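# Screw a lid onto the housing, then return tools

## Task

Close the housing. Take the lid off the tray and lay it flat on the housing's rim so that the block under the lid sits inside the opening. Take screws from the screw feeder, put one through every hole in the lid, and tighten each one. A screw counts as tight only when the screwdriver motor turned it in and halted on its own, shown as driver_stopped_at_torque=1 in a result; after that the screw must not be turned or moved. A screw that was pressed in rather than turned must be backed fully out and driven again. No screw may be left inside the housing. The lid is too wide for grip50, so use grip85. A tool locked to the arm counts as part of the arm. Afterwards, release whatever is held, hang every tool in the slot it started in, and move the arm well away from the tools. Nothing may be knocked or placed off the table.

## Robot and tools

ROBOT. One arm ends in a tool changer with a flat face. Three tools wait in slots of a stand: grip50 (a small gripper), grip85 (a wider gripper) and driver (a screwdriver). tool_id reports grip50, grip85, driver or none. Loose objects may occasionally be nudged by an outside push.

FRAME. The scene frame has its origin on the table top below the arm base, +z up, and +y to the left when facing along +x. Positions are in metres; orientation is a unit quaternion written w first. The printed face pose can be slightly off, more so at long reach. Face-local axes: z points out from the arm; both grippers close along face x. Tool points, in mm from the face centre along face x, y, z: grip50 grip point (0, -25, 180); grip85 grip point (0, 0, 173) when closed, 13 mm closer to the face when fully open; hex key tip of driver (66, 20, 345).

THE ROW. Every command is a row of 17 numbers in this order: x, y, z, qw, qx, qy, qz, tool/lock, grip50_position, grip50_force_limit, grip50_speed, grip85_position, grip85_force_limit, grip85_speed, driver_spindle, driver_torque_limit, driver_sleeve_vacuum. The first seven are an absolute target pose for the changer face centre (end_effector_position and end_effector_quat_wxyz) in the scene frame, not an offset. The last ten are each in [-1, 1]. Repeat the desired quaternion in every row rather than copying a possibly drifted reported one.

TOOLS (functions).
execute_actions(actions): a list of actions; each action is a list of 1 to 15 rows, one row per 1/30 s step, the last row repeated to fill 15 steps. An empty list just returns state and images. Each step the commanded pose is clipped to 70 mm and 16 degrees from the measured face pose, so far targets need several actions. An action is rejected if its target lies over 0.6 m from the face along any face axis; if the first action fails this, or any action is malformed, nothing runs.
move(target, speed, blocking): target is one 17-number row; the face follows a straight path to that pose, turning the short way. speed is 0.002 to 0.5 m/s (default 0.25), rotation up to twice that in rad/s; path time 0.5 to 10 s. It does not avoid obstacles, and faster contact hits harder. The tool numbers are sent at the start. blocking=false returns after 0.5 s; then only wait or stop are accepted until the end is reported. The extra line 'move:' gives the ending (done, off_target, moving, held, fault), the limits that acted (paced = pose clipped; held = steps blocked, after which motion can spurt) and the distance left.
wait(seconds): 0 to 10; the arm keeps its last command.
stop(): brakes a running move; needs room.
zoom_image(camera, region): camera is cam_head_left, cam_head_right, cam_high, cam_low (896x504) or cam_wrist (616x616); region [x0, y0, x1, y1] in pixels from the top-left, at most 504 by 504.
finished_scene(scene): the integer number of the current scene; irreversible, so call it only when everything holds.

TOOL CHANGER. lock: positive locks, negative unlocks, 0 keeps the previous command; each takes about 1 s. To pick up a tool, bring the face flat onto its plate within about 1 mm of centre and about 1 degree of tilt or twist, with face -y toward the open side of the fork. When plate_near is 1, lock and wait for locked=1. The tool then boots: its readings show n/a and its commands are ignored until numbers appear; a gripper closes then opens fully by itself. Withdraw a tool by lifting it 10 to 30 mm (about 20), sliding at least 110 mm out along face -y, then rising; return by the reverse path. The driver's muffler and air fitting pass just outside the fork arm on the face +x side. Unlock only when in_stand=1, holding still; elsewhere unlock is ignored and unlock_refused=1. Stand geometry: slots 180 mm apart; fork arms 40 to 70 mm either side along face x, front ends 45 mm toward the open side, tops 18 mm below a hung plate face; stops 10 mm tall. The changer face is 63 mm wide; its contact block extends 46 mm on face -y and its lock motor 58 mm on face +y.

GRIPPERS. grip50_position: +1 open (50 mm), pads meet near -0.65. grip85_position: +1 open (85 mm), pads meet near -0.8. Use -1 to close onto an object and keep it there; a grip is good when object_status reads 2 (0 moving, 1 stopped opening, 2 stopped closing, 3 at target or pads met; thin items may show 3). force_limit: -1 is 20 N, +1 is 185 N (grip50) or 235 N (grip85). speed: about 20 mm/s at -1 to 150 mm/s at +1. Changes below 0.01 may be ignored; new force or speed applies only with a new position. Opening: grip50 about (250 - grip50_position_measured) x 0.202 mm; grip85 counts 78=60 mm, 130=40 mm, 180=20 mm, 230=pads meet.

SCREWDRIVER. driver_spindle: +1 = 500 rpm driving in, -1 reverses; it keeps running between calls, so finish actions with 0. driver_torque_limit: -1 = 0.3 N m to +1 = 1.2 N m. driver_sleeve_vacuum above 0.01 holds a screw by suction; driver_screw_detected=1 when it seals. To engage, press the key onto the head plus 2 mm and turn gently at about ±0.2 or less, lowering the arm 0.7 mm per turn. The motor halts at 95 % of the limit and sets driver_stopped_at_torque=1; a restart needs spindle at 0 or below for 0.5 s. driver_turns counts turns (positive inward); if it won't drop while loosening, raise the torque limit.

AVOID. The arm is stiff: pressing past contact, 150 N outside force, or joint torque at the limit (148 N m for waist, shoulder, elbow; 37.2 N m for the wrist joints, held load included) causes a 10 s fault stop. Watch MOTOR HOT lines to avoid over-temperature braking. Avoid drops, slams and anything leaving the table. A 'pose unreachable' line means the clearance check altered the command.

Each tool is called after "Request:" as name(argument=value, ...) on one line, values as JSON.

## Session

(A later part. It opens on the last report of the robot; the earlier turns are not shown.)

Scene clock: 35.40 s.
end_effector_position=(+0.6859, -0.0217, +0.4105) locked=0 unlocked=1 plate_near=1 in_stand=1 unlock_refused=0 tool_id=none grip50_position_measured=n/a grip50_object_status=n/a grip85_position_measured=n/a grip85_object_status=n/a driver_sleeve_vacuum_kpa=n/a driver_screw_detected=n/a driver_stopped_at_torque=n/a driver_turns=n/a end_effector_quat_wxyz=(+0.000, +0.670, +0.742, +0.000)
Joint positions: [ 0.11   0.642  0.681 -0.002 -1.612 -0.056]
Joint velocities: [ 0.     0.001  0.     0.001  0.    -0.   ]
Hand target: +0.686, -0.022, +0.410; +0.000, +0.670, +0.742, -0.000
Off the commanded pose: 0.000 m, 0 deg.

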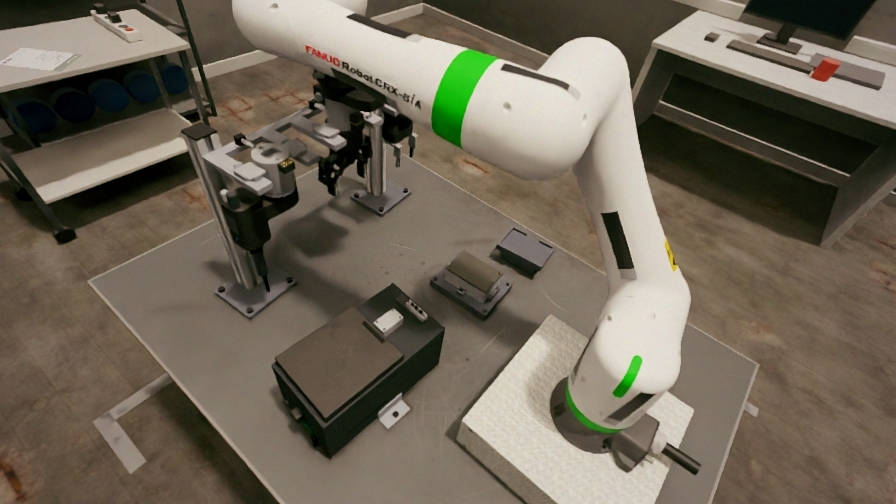

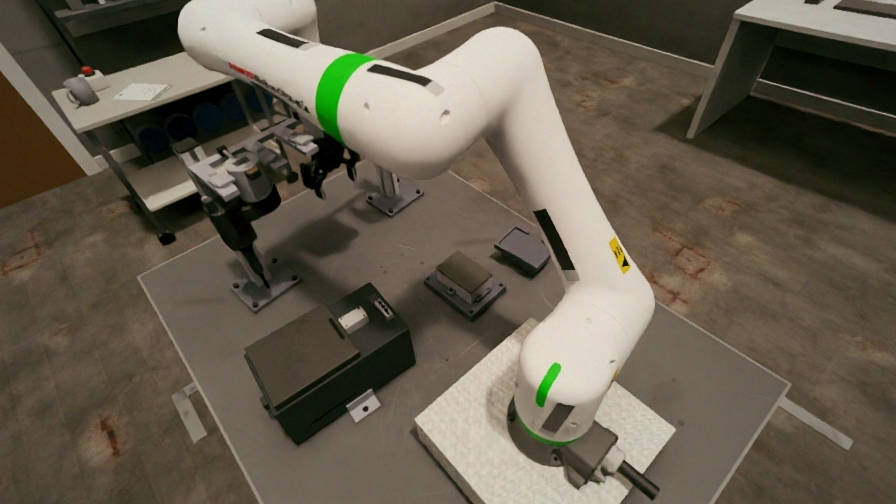

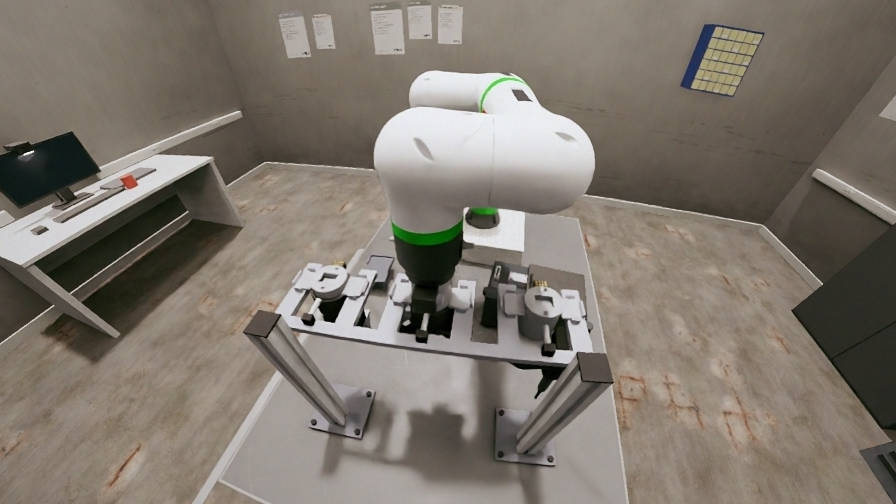

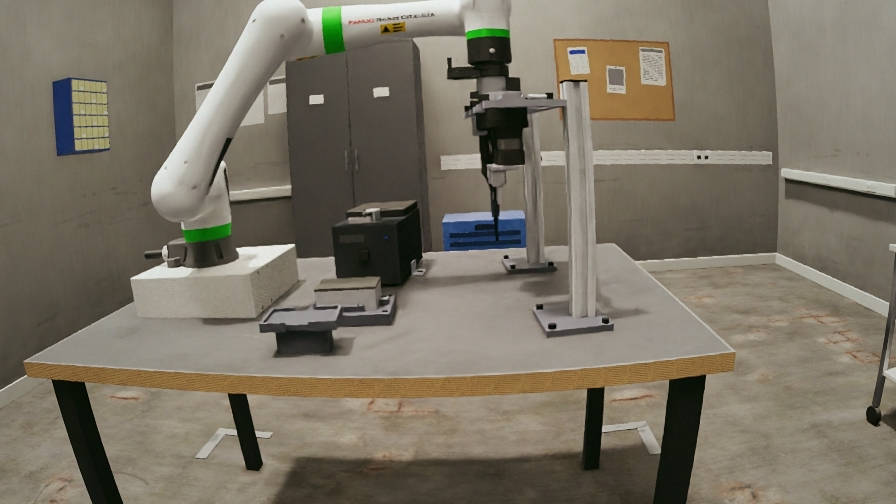

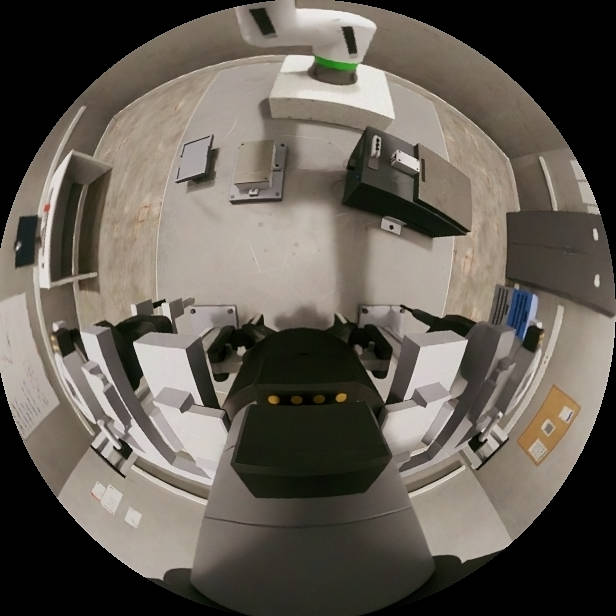

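Request:
move(target=[0.6859,-0.0217,0.45,0,0.6704,0.742,0,0,0,0,0,0,0,0,0,0,0], speed=0.06)

Request:
move(target=[0.6677,0.1574,0.45,0,0.6704,0.742,0,0,0,0,0,0,0,0,0,0,0])

Request:
move(target=[0.6677,0.1574,0.435,0,0.6704,0.742,0,0,0,0,0,0,0,0,0,0,0], speed=0.03)

Request:
zoom_image(camera="cam_wrist", region=[230,310,390,420])

Scene clock: 36.63 s.
end_effector_position=(+0.6860, -0.0217, +0.4500) locked=0 unlocked=1 plate_near=0 in_stand=0 unlock_refused=0 tool_id=none grip50_position_measured=n/a grip50_object_status=n/a grip85_position_measured=n/a grip85_object_status=n/a driver_sleeve_vacuum_kpa=n/a driver_screw_detected=n/a driver_stopped_at_torque=n/a driver_turns=n/a end_effector_quat_wxyz=(+0.000, +0.671, +0.742, -0.000)
Joint positions: [ 0.11   0.654  0.792 -0.002 -1.711 -0.057]
Joint velocities: [-0.     0.001  0.001 -0.    -0.    -0.002]
Hand target: +0.686, -0.022, +0.450; -0.000, +0.671, +0.742, +0.000
Off the commanded pose: 0.000 m, 0 deg.
move: done

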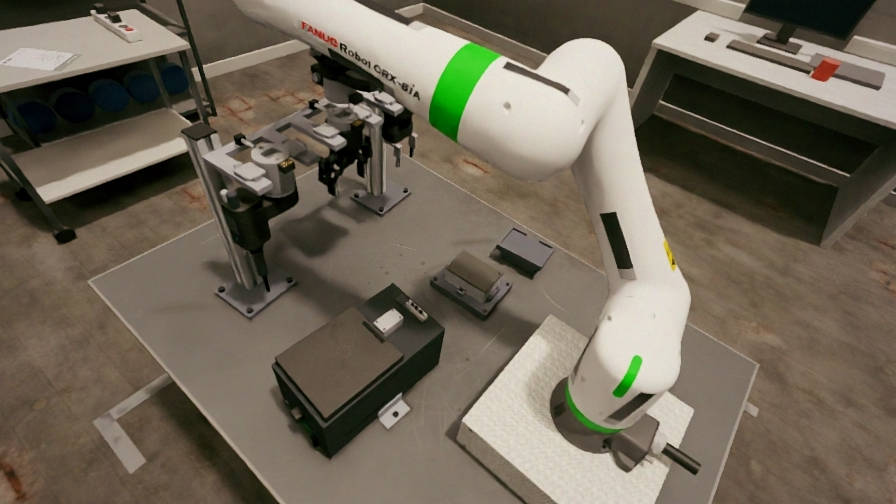

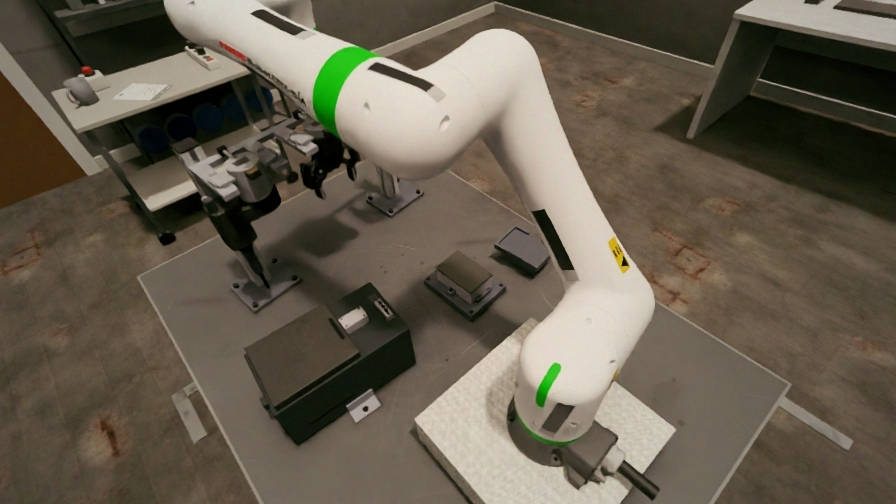

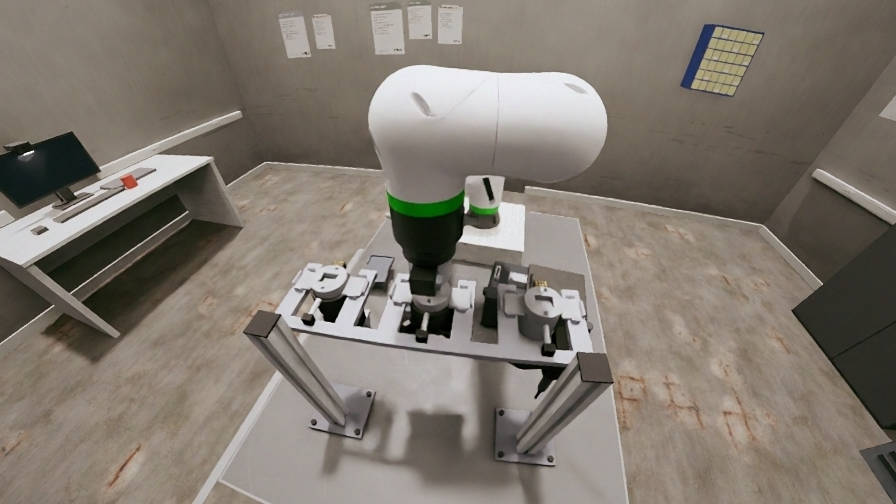

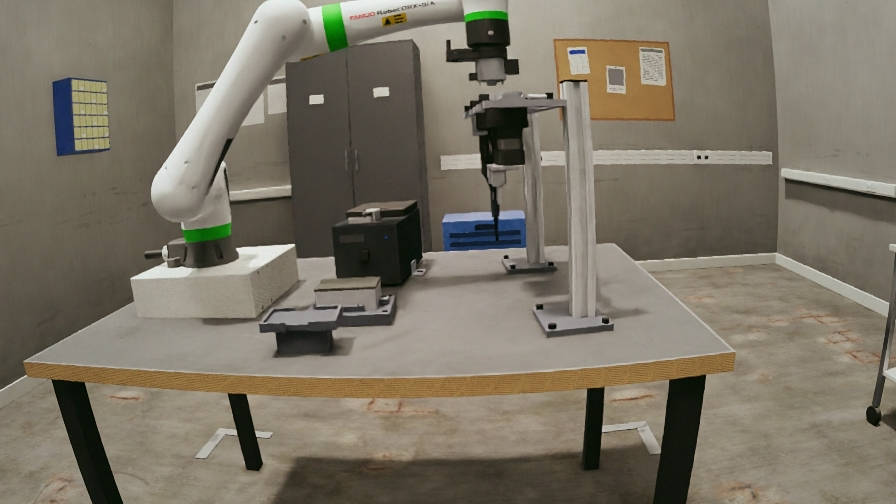

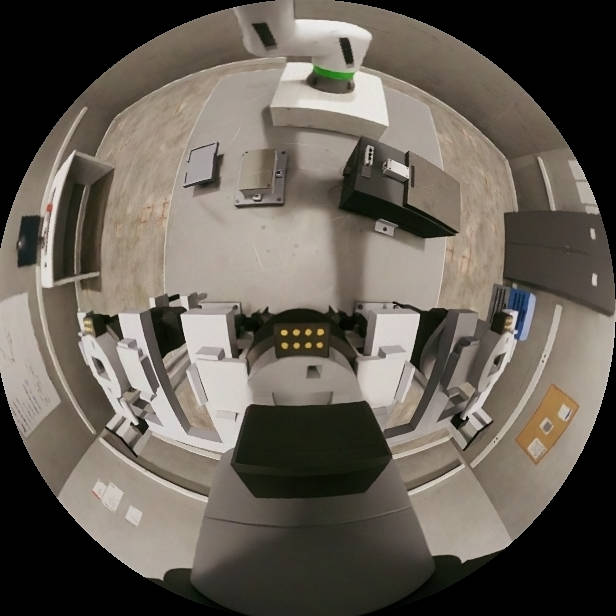

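Scene clock: 37.77 s.
end_effector_position=(+0.6673, +0.1574, +0.4500) locked=0 unlocked=1 plate_near=0 in_stand=0 unlock_refused=0 tool_id=none grip50_position_measured=n/a grip50_object_status=n/a grip85_position_measured=n/a grip85_object_status=n/a driver_sleeve_vacuum_kpa=n/a driver_screw_detected=n/a driver_stopped_at_torque=n/a driver_turns=n/a end_effector_quat_wxyz=(+0.000, +0.670, +0.742, +0.000)
Joint positions: [ 0.373  0.65   0.787 -0.002 -1.708 -0.32 ]
Joint velocities: [ 0.     0.     0.002  0.001 -0.002  0.001]
Hand target: +0.667, +0.158, +0.450; +0.000, +0.670, +0.742, +0.000
Off the commanded pose: 0.000 m, 0 deg.
move: done

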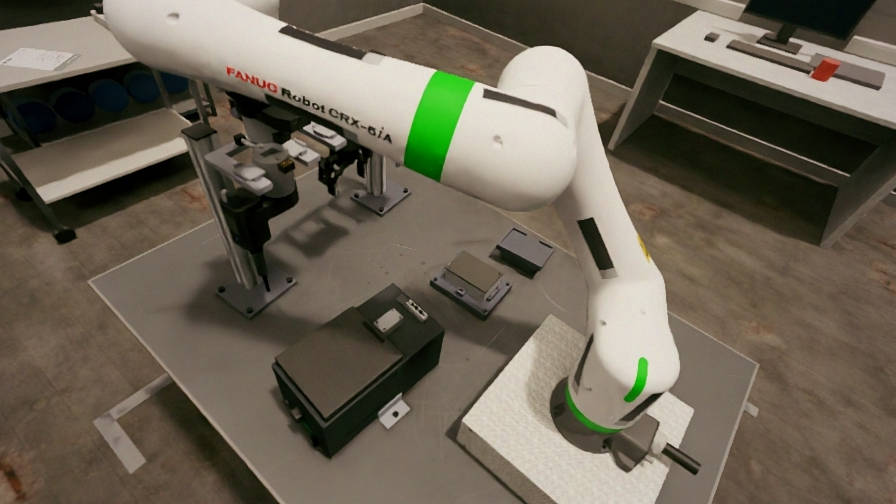

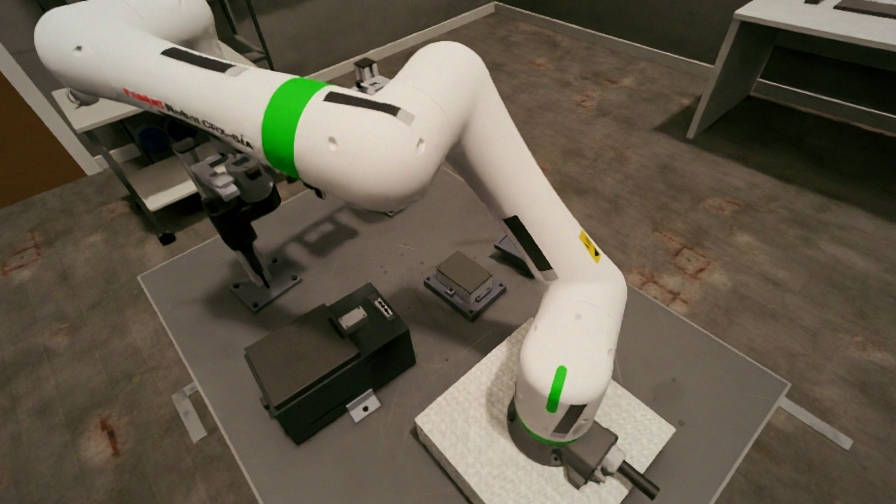

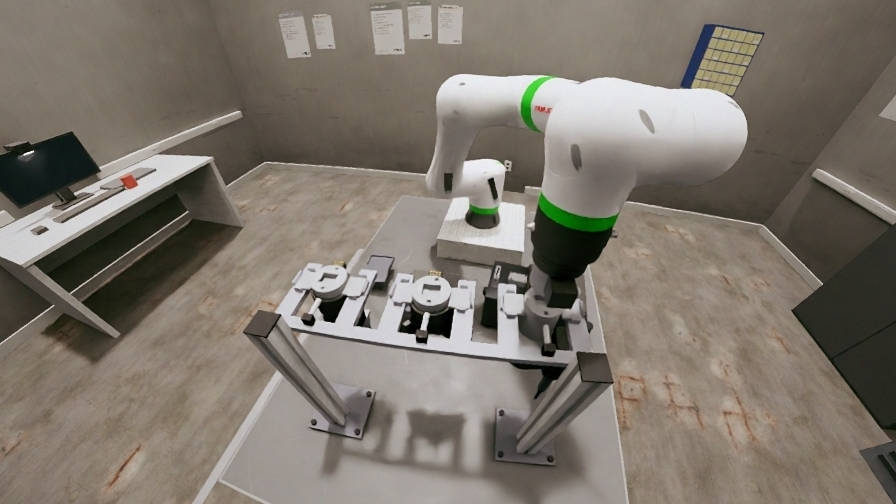

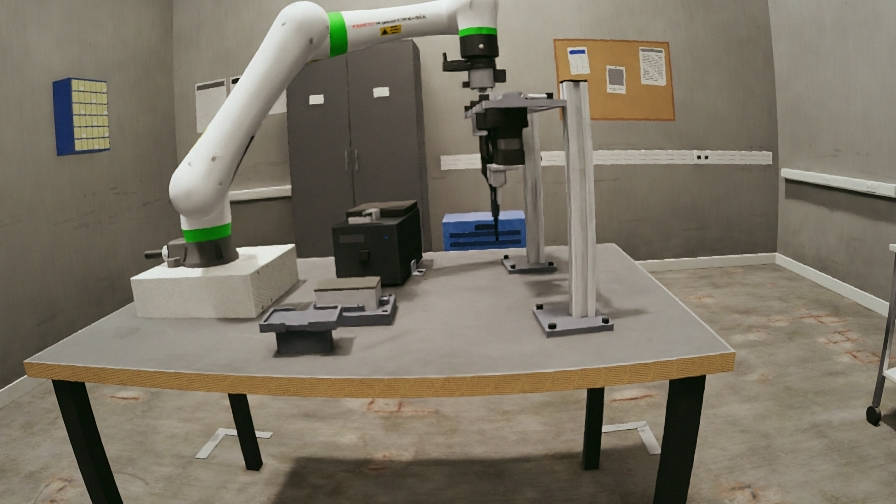

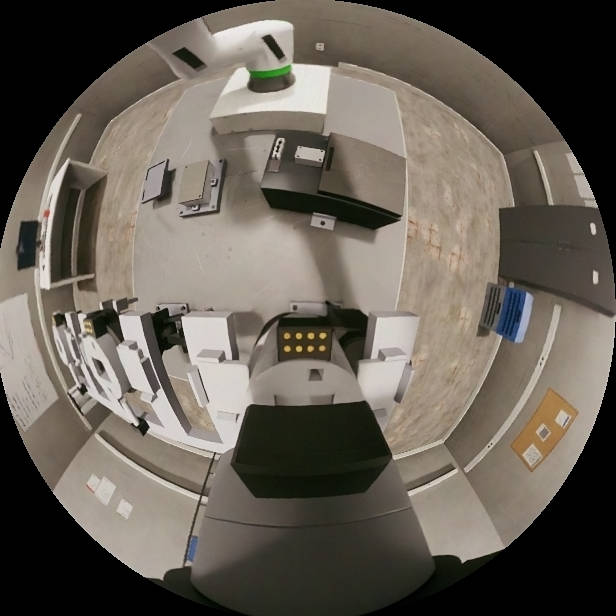

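Scene clock: 38.53 s.
end_effector_position=(+0.6676, +0.1575, +0.4350) locked=0 unlocked=1 plate_near=0 in_stand=0 unlock_refused=0 tool_id=none grip50_position_measured=n/a grip50_object_status=n/a grip85_position_measured=n/a grip85_object_status=n/a driver_sleeve_vacuum_kpa=n/a driver_screw_detected=n/a driver_stopped_at_torque=n/a driver_turns=n/a end_effector_quat_wxyz=(-0.000, +0.670, +0.742, +0.000)
Joint positions: [ 0.373  0.646  0.745 -0.003 -1.671 -0.319]
Joint velocities: [-0.001  0.    -0.001 -0.    -0.    -0.001]
Hand target: +0.668, +0.157, +0.435; +0.000, +0.670, +0.742, -0.000
Off the commanded pose: 0.000 m, 0 deg.
move: done

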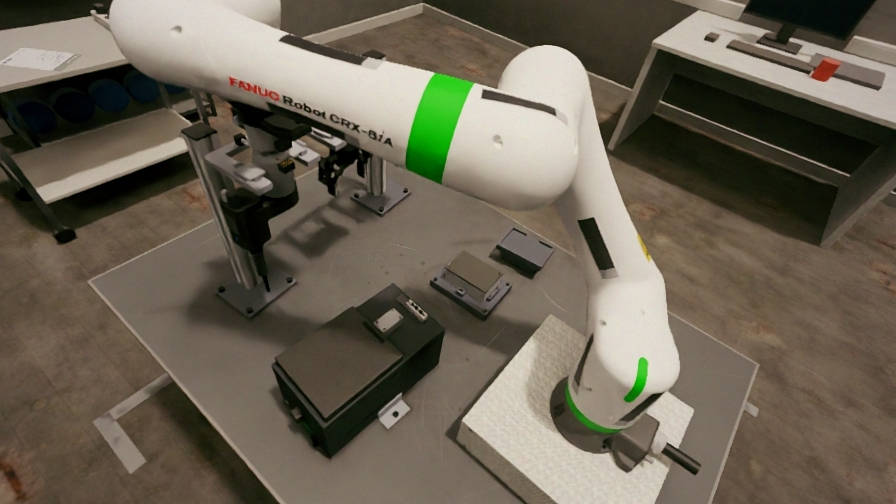

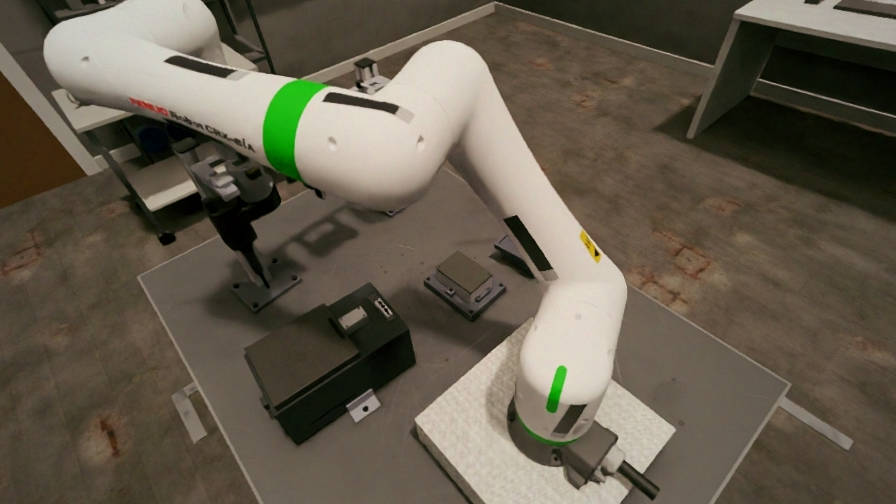

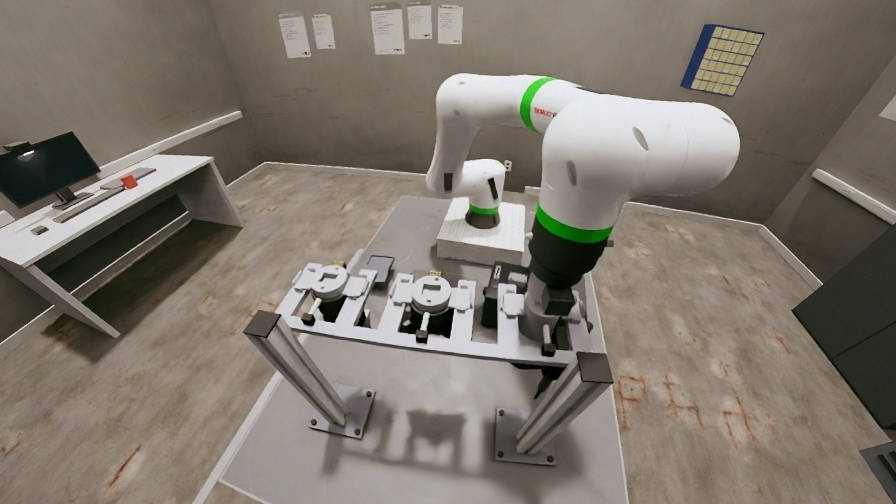

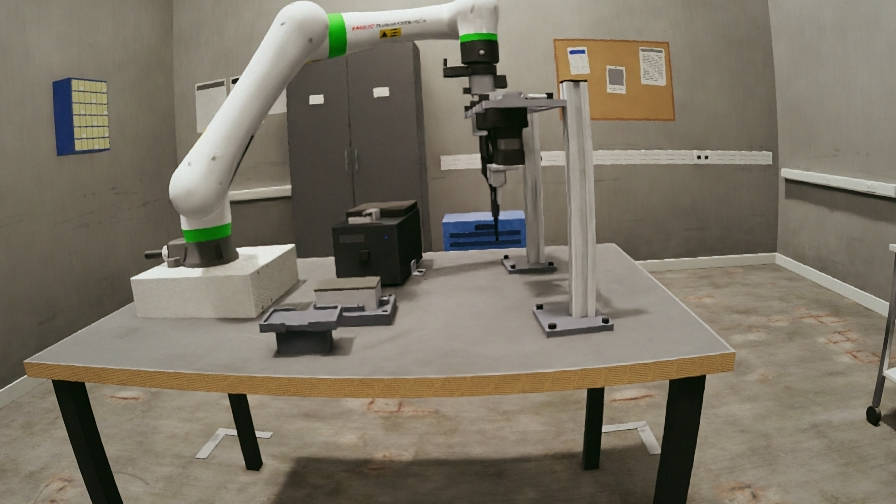

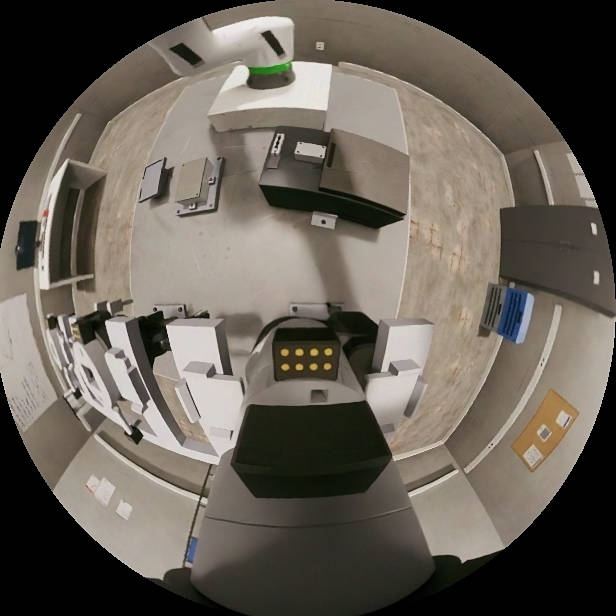

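Region (230, 310, 390, 420) of cam_wrist's 616x616 image, scaled by 3.150, with more detail than that image has; it fills the top 346 rows of this view, and the rest is white.

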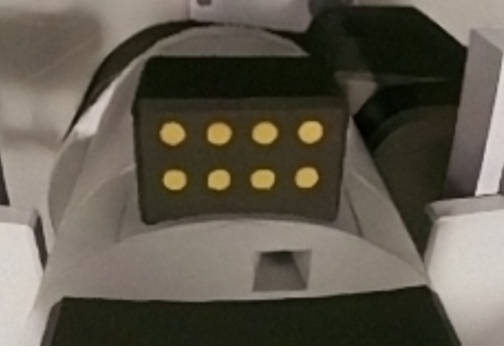

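Shift +1.2 face x, +1.1 face y.

Request:
move(target=[0.6686,0.1588,0.424,0,0.6704,0.742,0,0,0,0,0,0,0,0,0,0,0], speed=0.02)

Request:
move(target=[0.6686,0.1588,0.411,0,0.6704,0.742,0,0,0,0,0,0,0,0,0,0,0], speed=0.012)

Scene clock: 39.47 s.
end_effector_position=(+0.6686, +0.1588, +0.4240) locked=0 unlocked=1 plate_near=0 in_stand=0 unlock_refused=0 tool_id=none grip50_position_measured=n/a grip50_object_status=n/a grip85_position_measured=n/a grip85_object_status=n/a driver_sleeve_vacuum_kpa=n/a driver_screw_detected=n/a driver_stopped_at_torque=n/a driver_turns=n/a end_effector_quat_wxyz=(-0.000, +0.670, +0.742, +0.000)
Joint positions: [ 0.374  0.647  0.721 -0.003 -1.646 -0.32 ]
Joint velocities: [ 0.001  0.001 -0.002 -0.001  0.002 -0.   ]
Hand target: +0.669, +0.159, +0.424; +0.000, +0.670, +0.742, -0.000
Off the commanded pose: 0.000 m, 0 deg.
move: done

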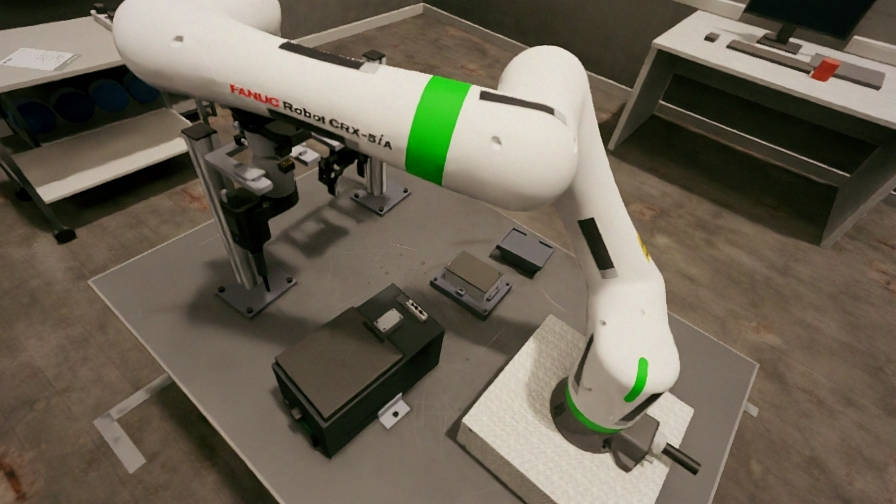

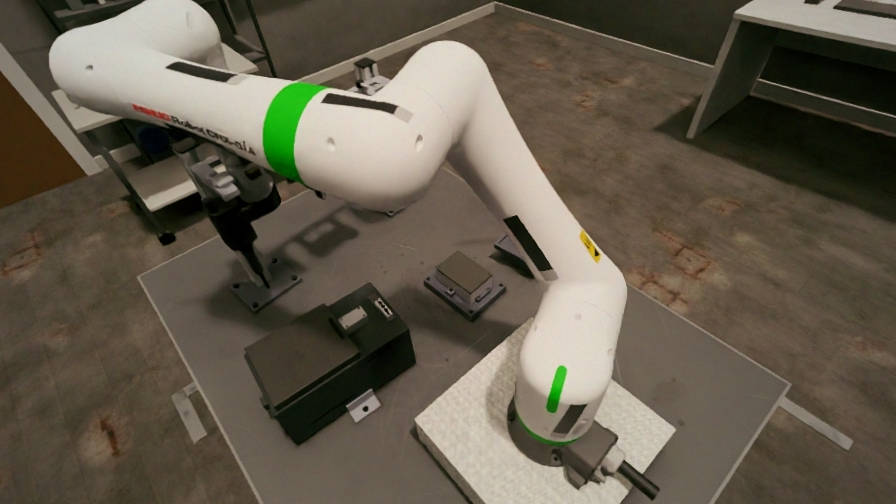

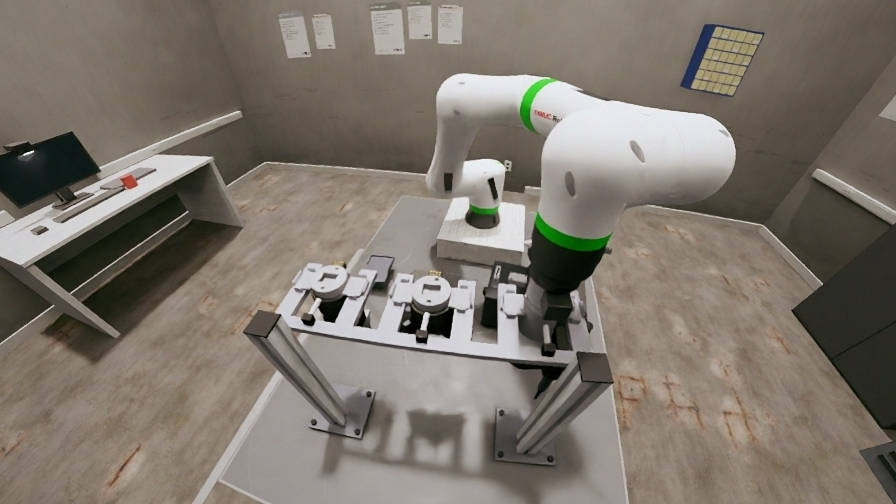

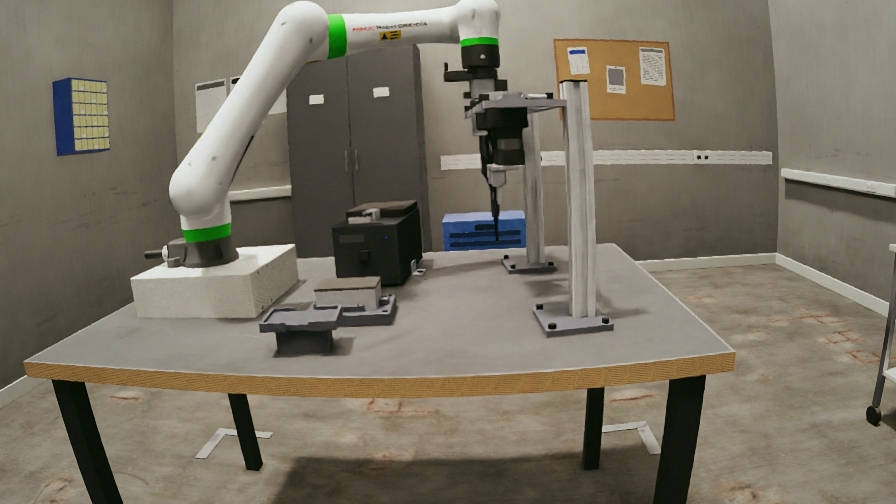

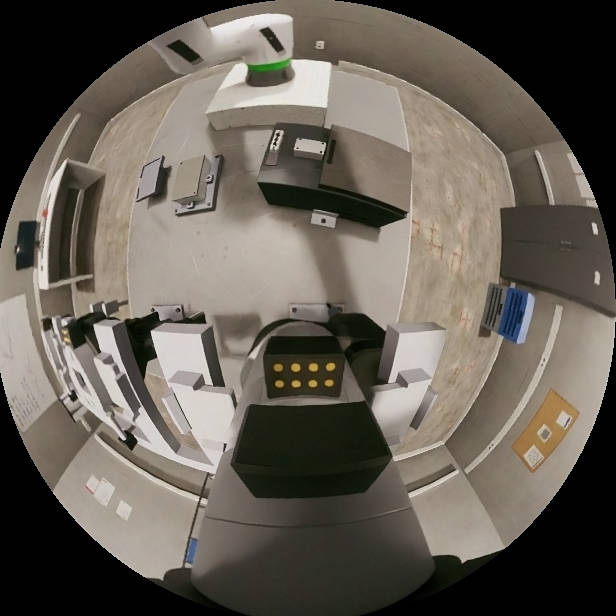

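Scene clock: 40.77 s.
end_effector_position=(+0.6686, +0.1588, +0.4110) locked=0 unlocked=1 plate_near=0 in_stand=1 unlock_refused=0 tool_id=none grip50_position_measured=n/a grip50_object_status=n/a grip85_position_measured=n/a grip85_object_status=n/a driver_sleeve_vacuum_kpa=n/a driver_screw_detected=n/a driver_stopped_at_torque=n/a driver_turns=n/a end_effector_quat_wxyz=(+0.000, +0.670, +0.742, -0.000)
Joint positions: [ 0.374  0.644  0.687 -0.002 -1.615 -0.32 ]
Joint velocities: [-0.001 -0.001 -0.002  0.001  0.001  0.001]
Hand target: +0.669, +0.159, +0.411; +0.000, +0.670, +0.742, -0.000
Off the commanded pose: 0.000 m, 0 deg.
move: done

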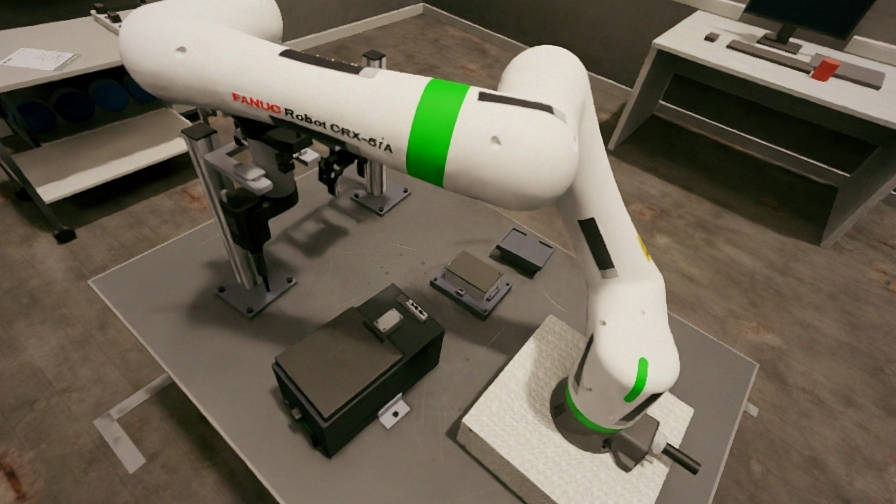

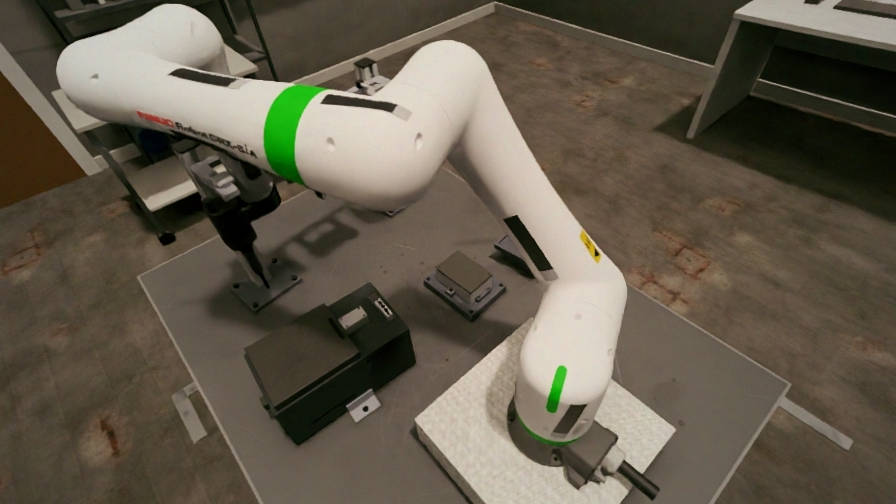

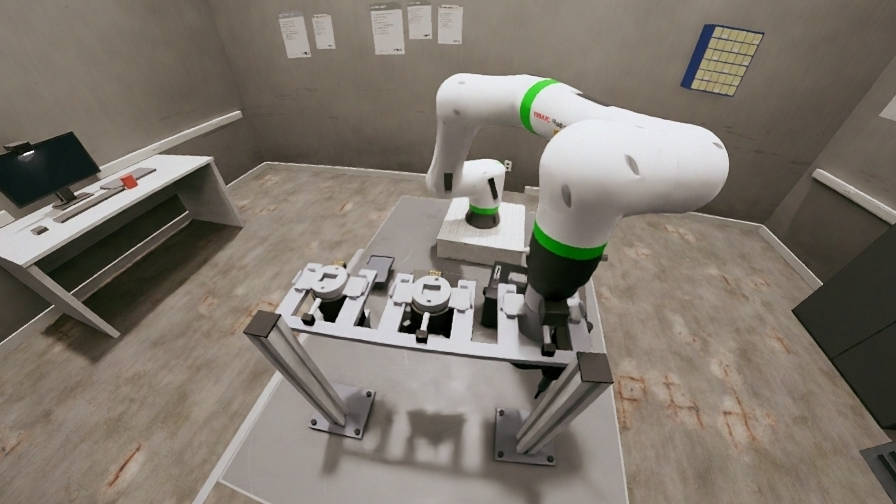

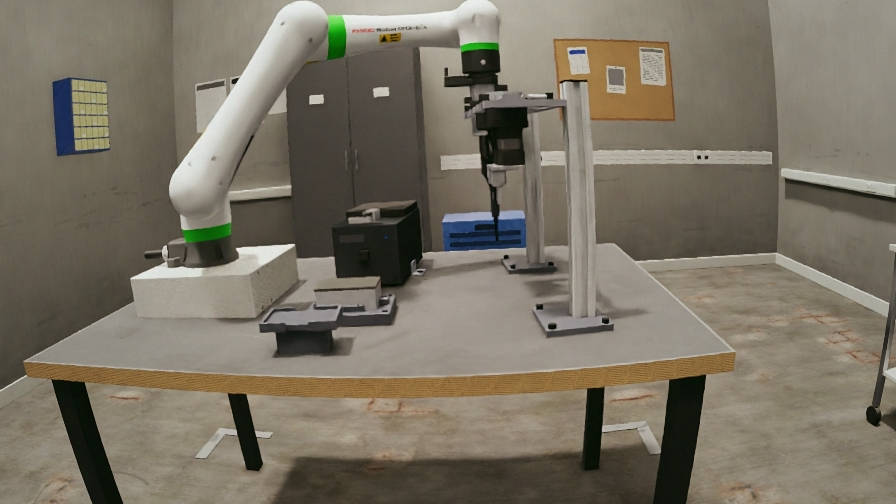

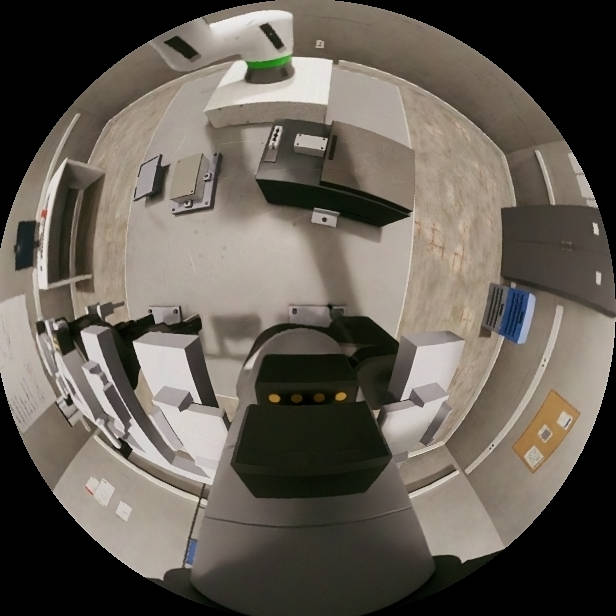

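Request:
execute_actions(actions=[[[0.6686,0.1588,0.4103,0,0.6704,0.742,0,0,0,0,0,0,0,0,0,0,0]],[[0.6686,0.1588,0.4103,0,0.6704,0.742,0,1,0,0,0,0,0,0,0,0,0]],[[0.6686,0.1588,0.4103,0,0.6704,0.742,0,1,0,0,0,0,0,0,0,0,0]],[[0.6686,0.1588,0.4103,0,0.6704,0.742,0,1,0,0,0,0,0,0,0,0,0]]])

Scene clock: 43.10 s.
end_effector_position=(+0.6686, +0.1588, +0.4103) locked=1 unlocked=0 plate_near=1 in_stand=1 unlock_refused=0 tool_id=driver grip50_position_measured=n/a grip50_object_status=n/a grip85_position_measured=n/a grip85_object_status=n/a driver_sleeve_vacuum_kpa=n/a driver_screw_detected=n/a driver_stopped_at_torque=n/a driver_turns=n/a end_effector_quat_wxyz=(+0.000, +0.670, +0.742, +0.000)
Joint positions: [ 0.374  0.644  0.685 -0.003 -1.613 -0.32 ]
Joint velocities: [ 0.     0.001 -0.     0.001 -0.001 -0.   ]
Hand target: +0.669, +0.159, +0.410; -0.000, +0.670, +0.742, -0.000
Off the commanded pose: 0.000 m, 0 deg.

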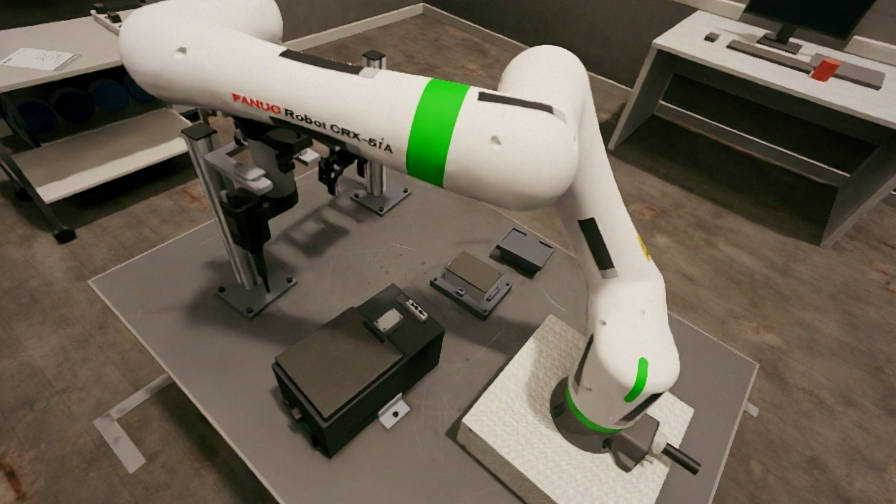

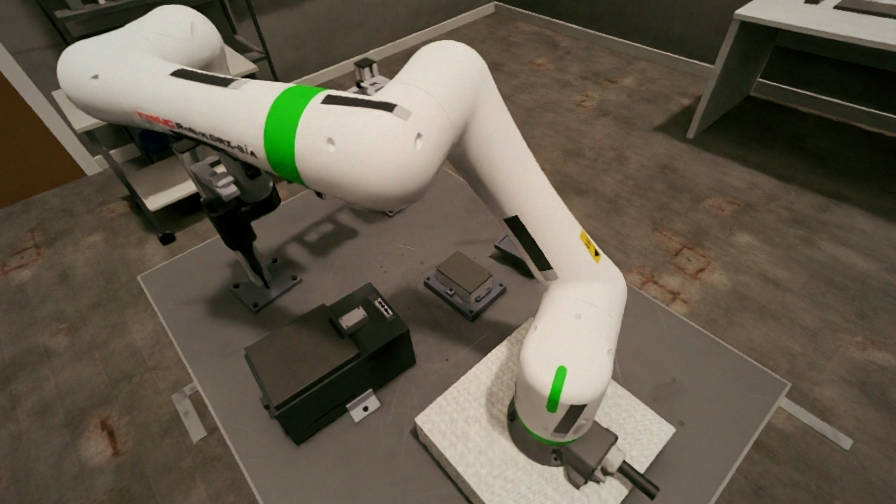

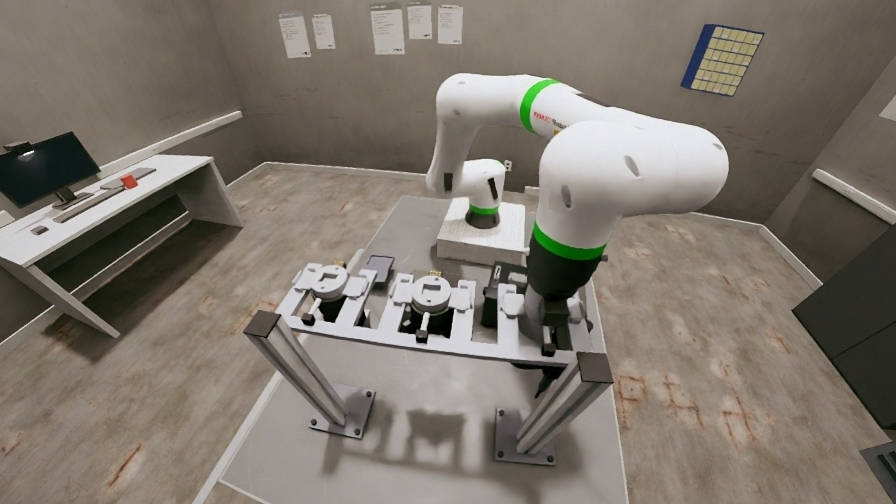

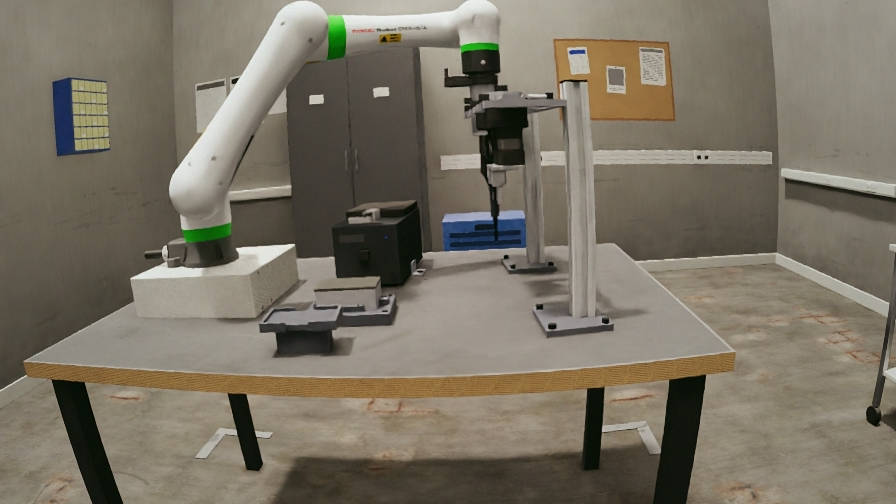

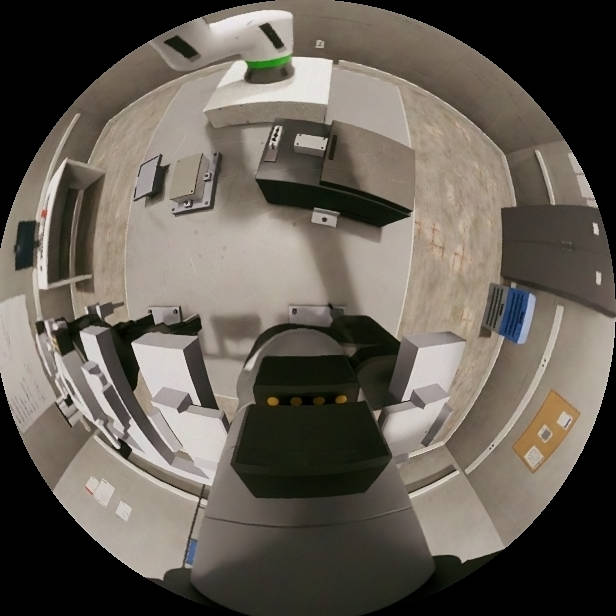

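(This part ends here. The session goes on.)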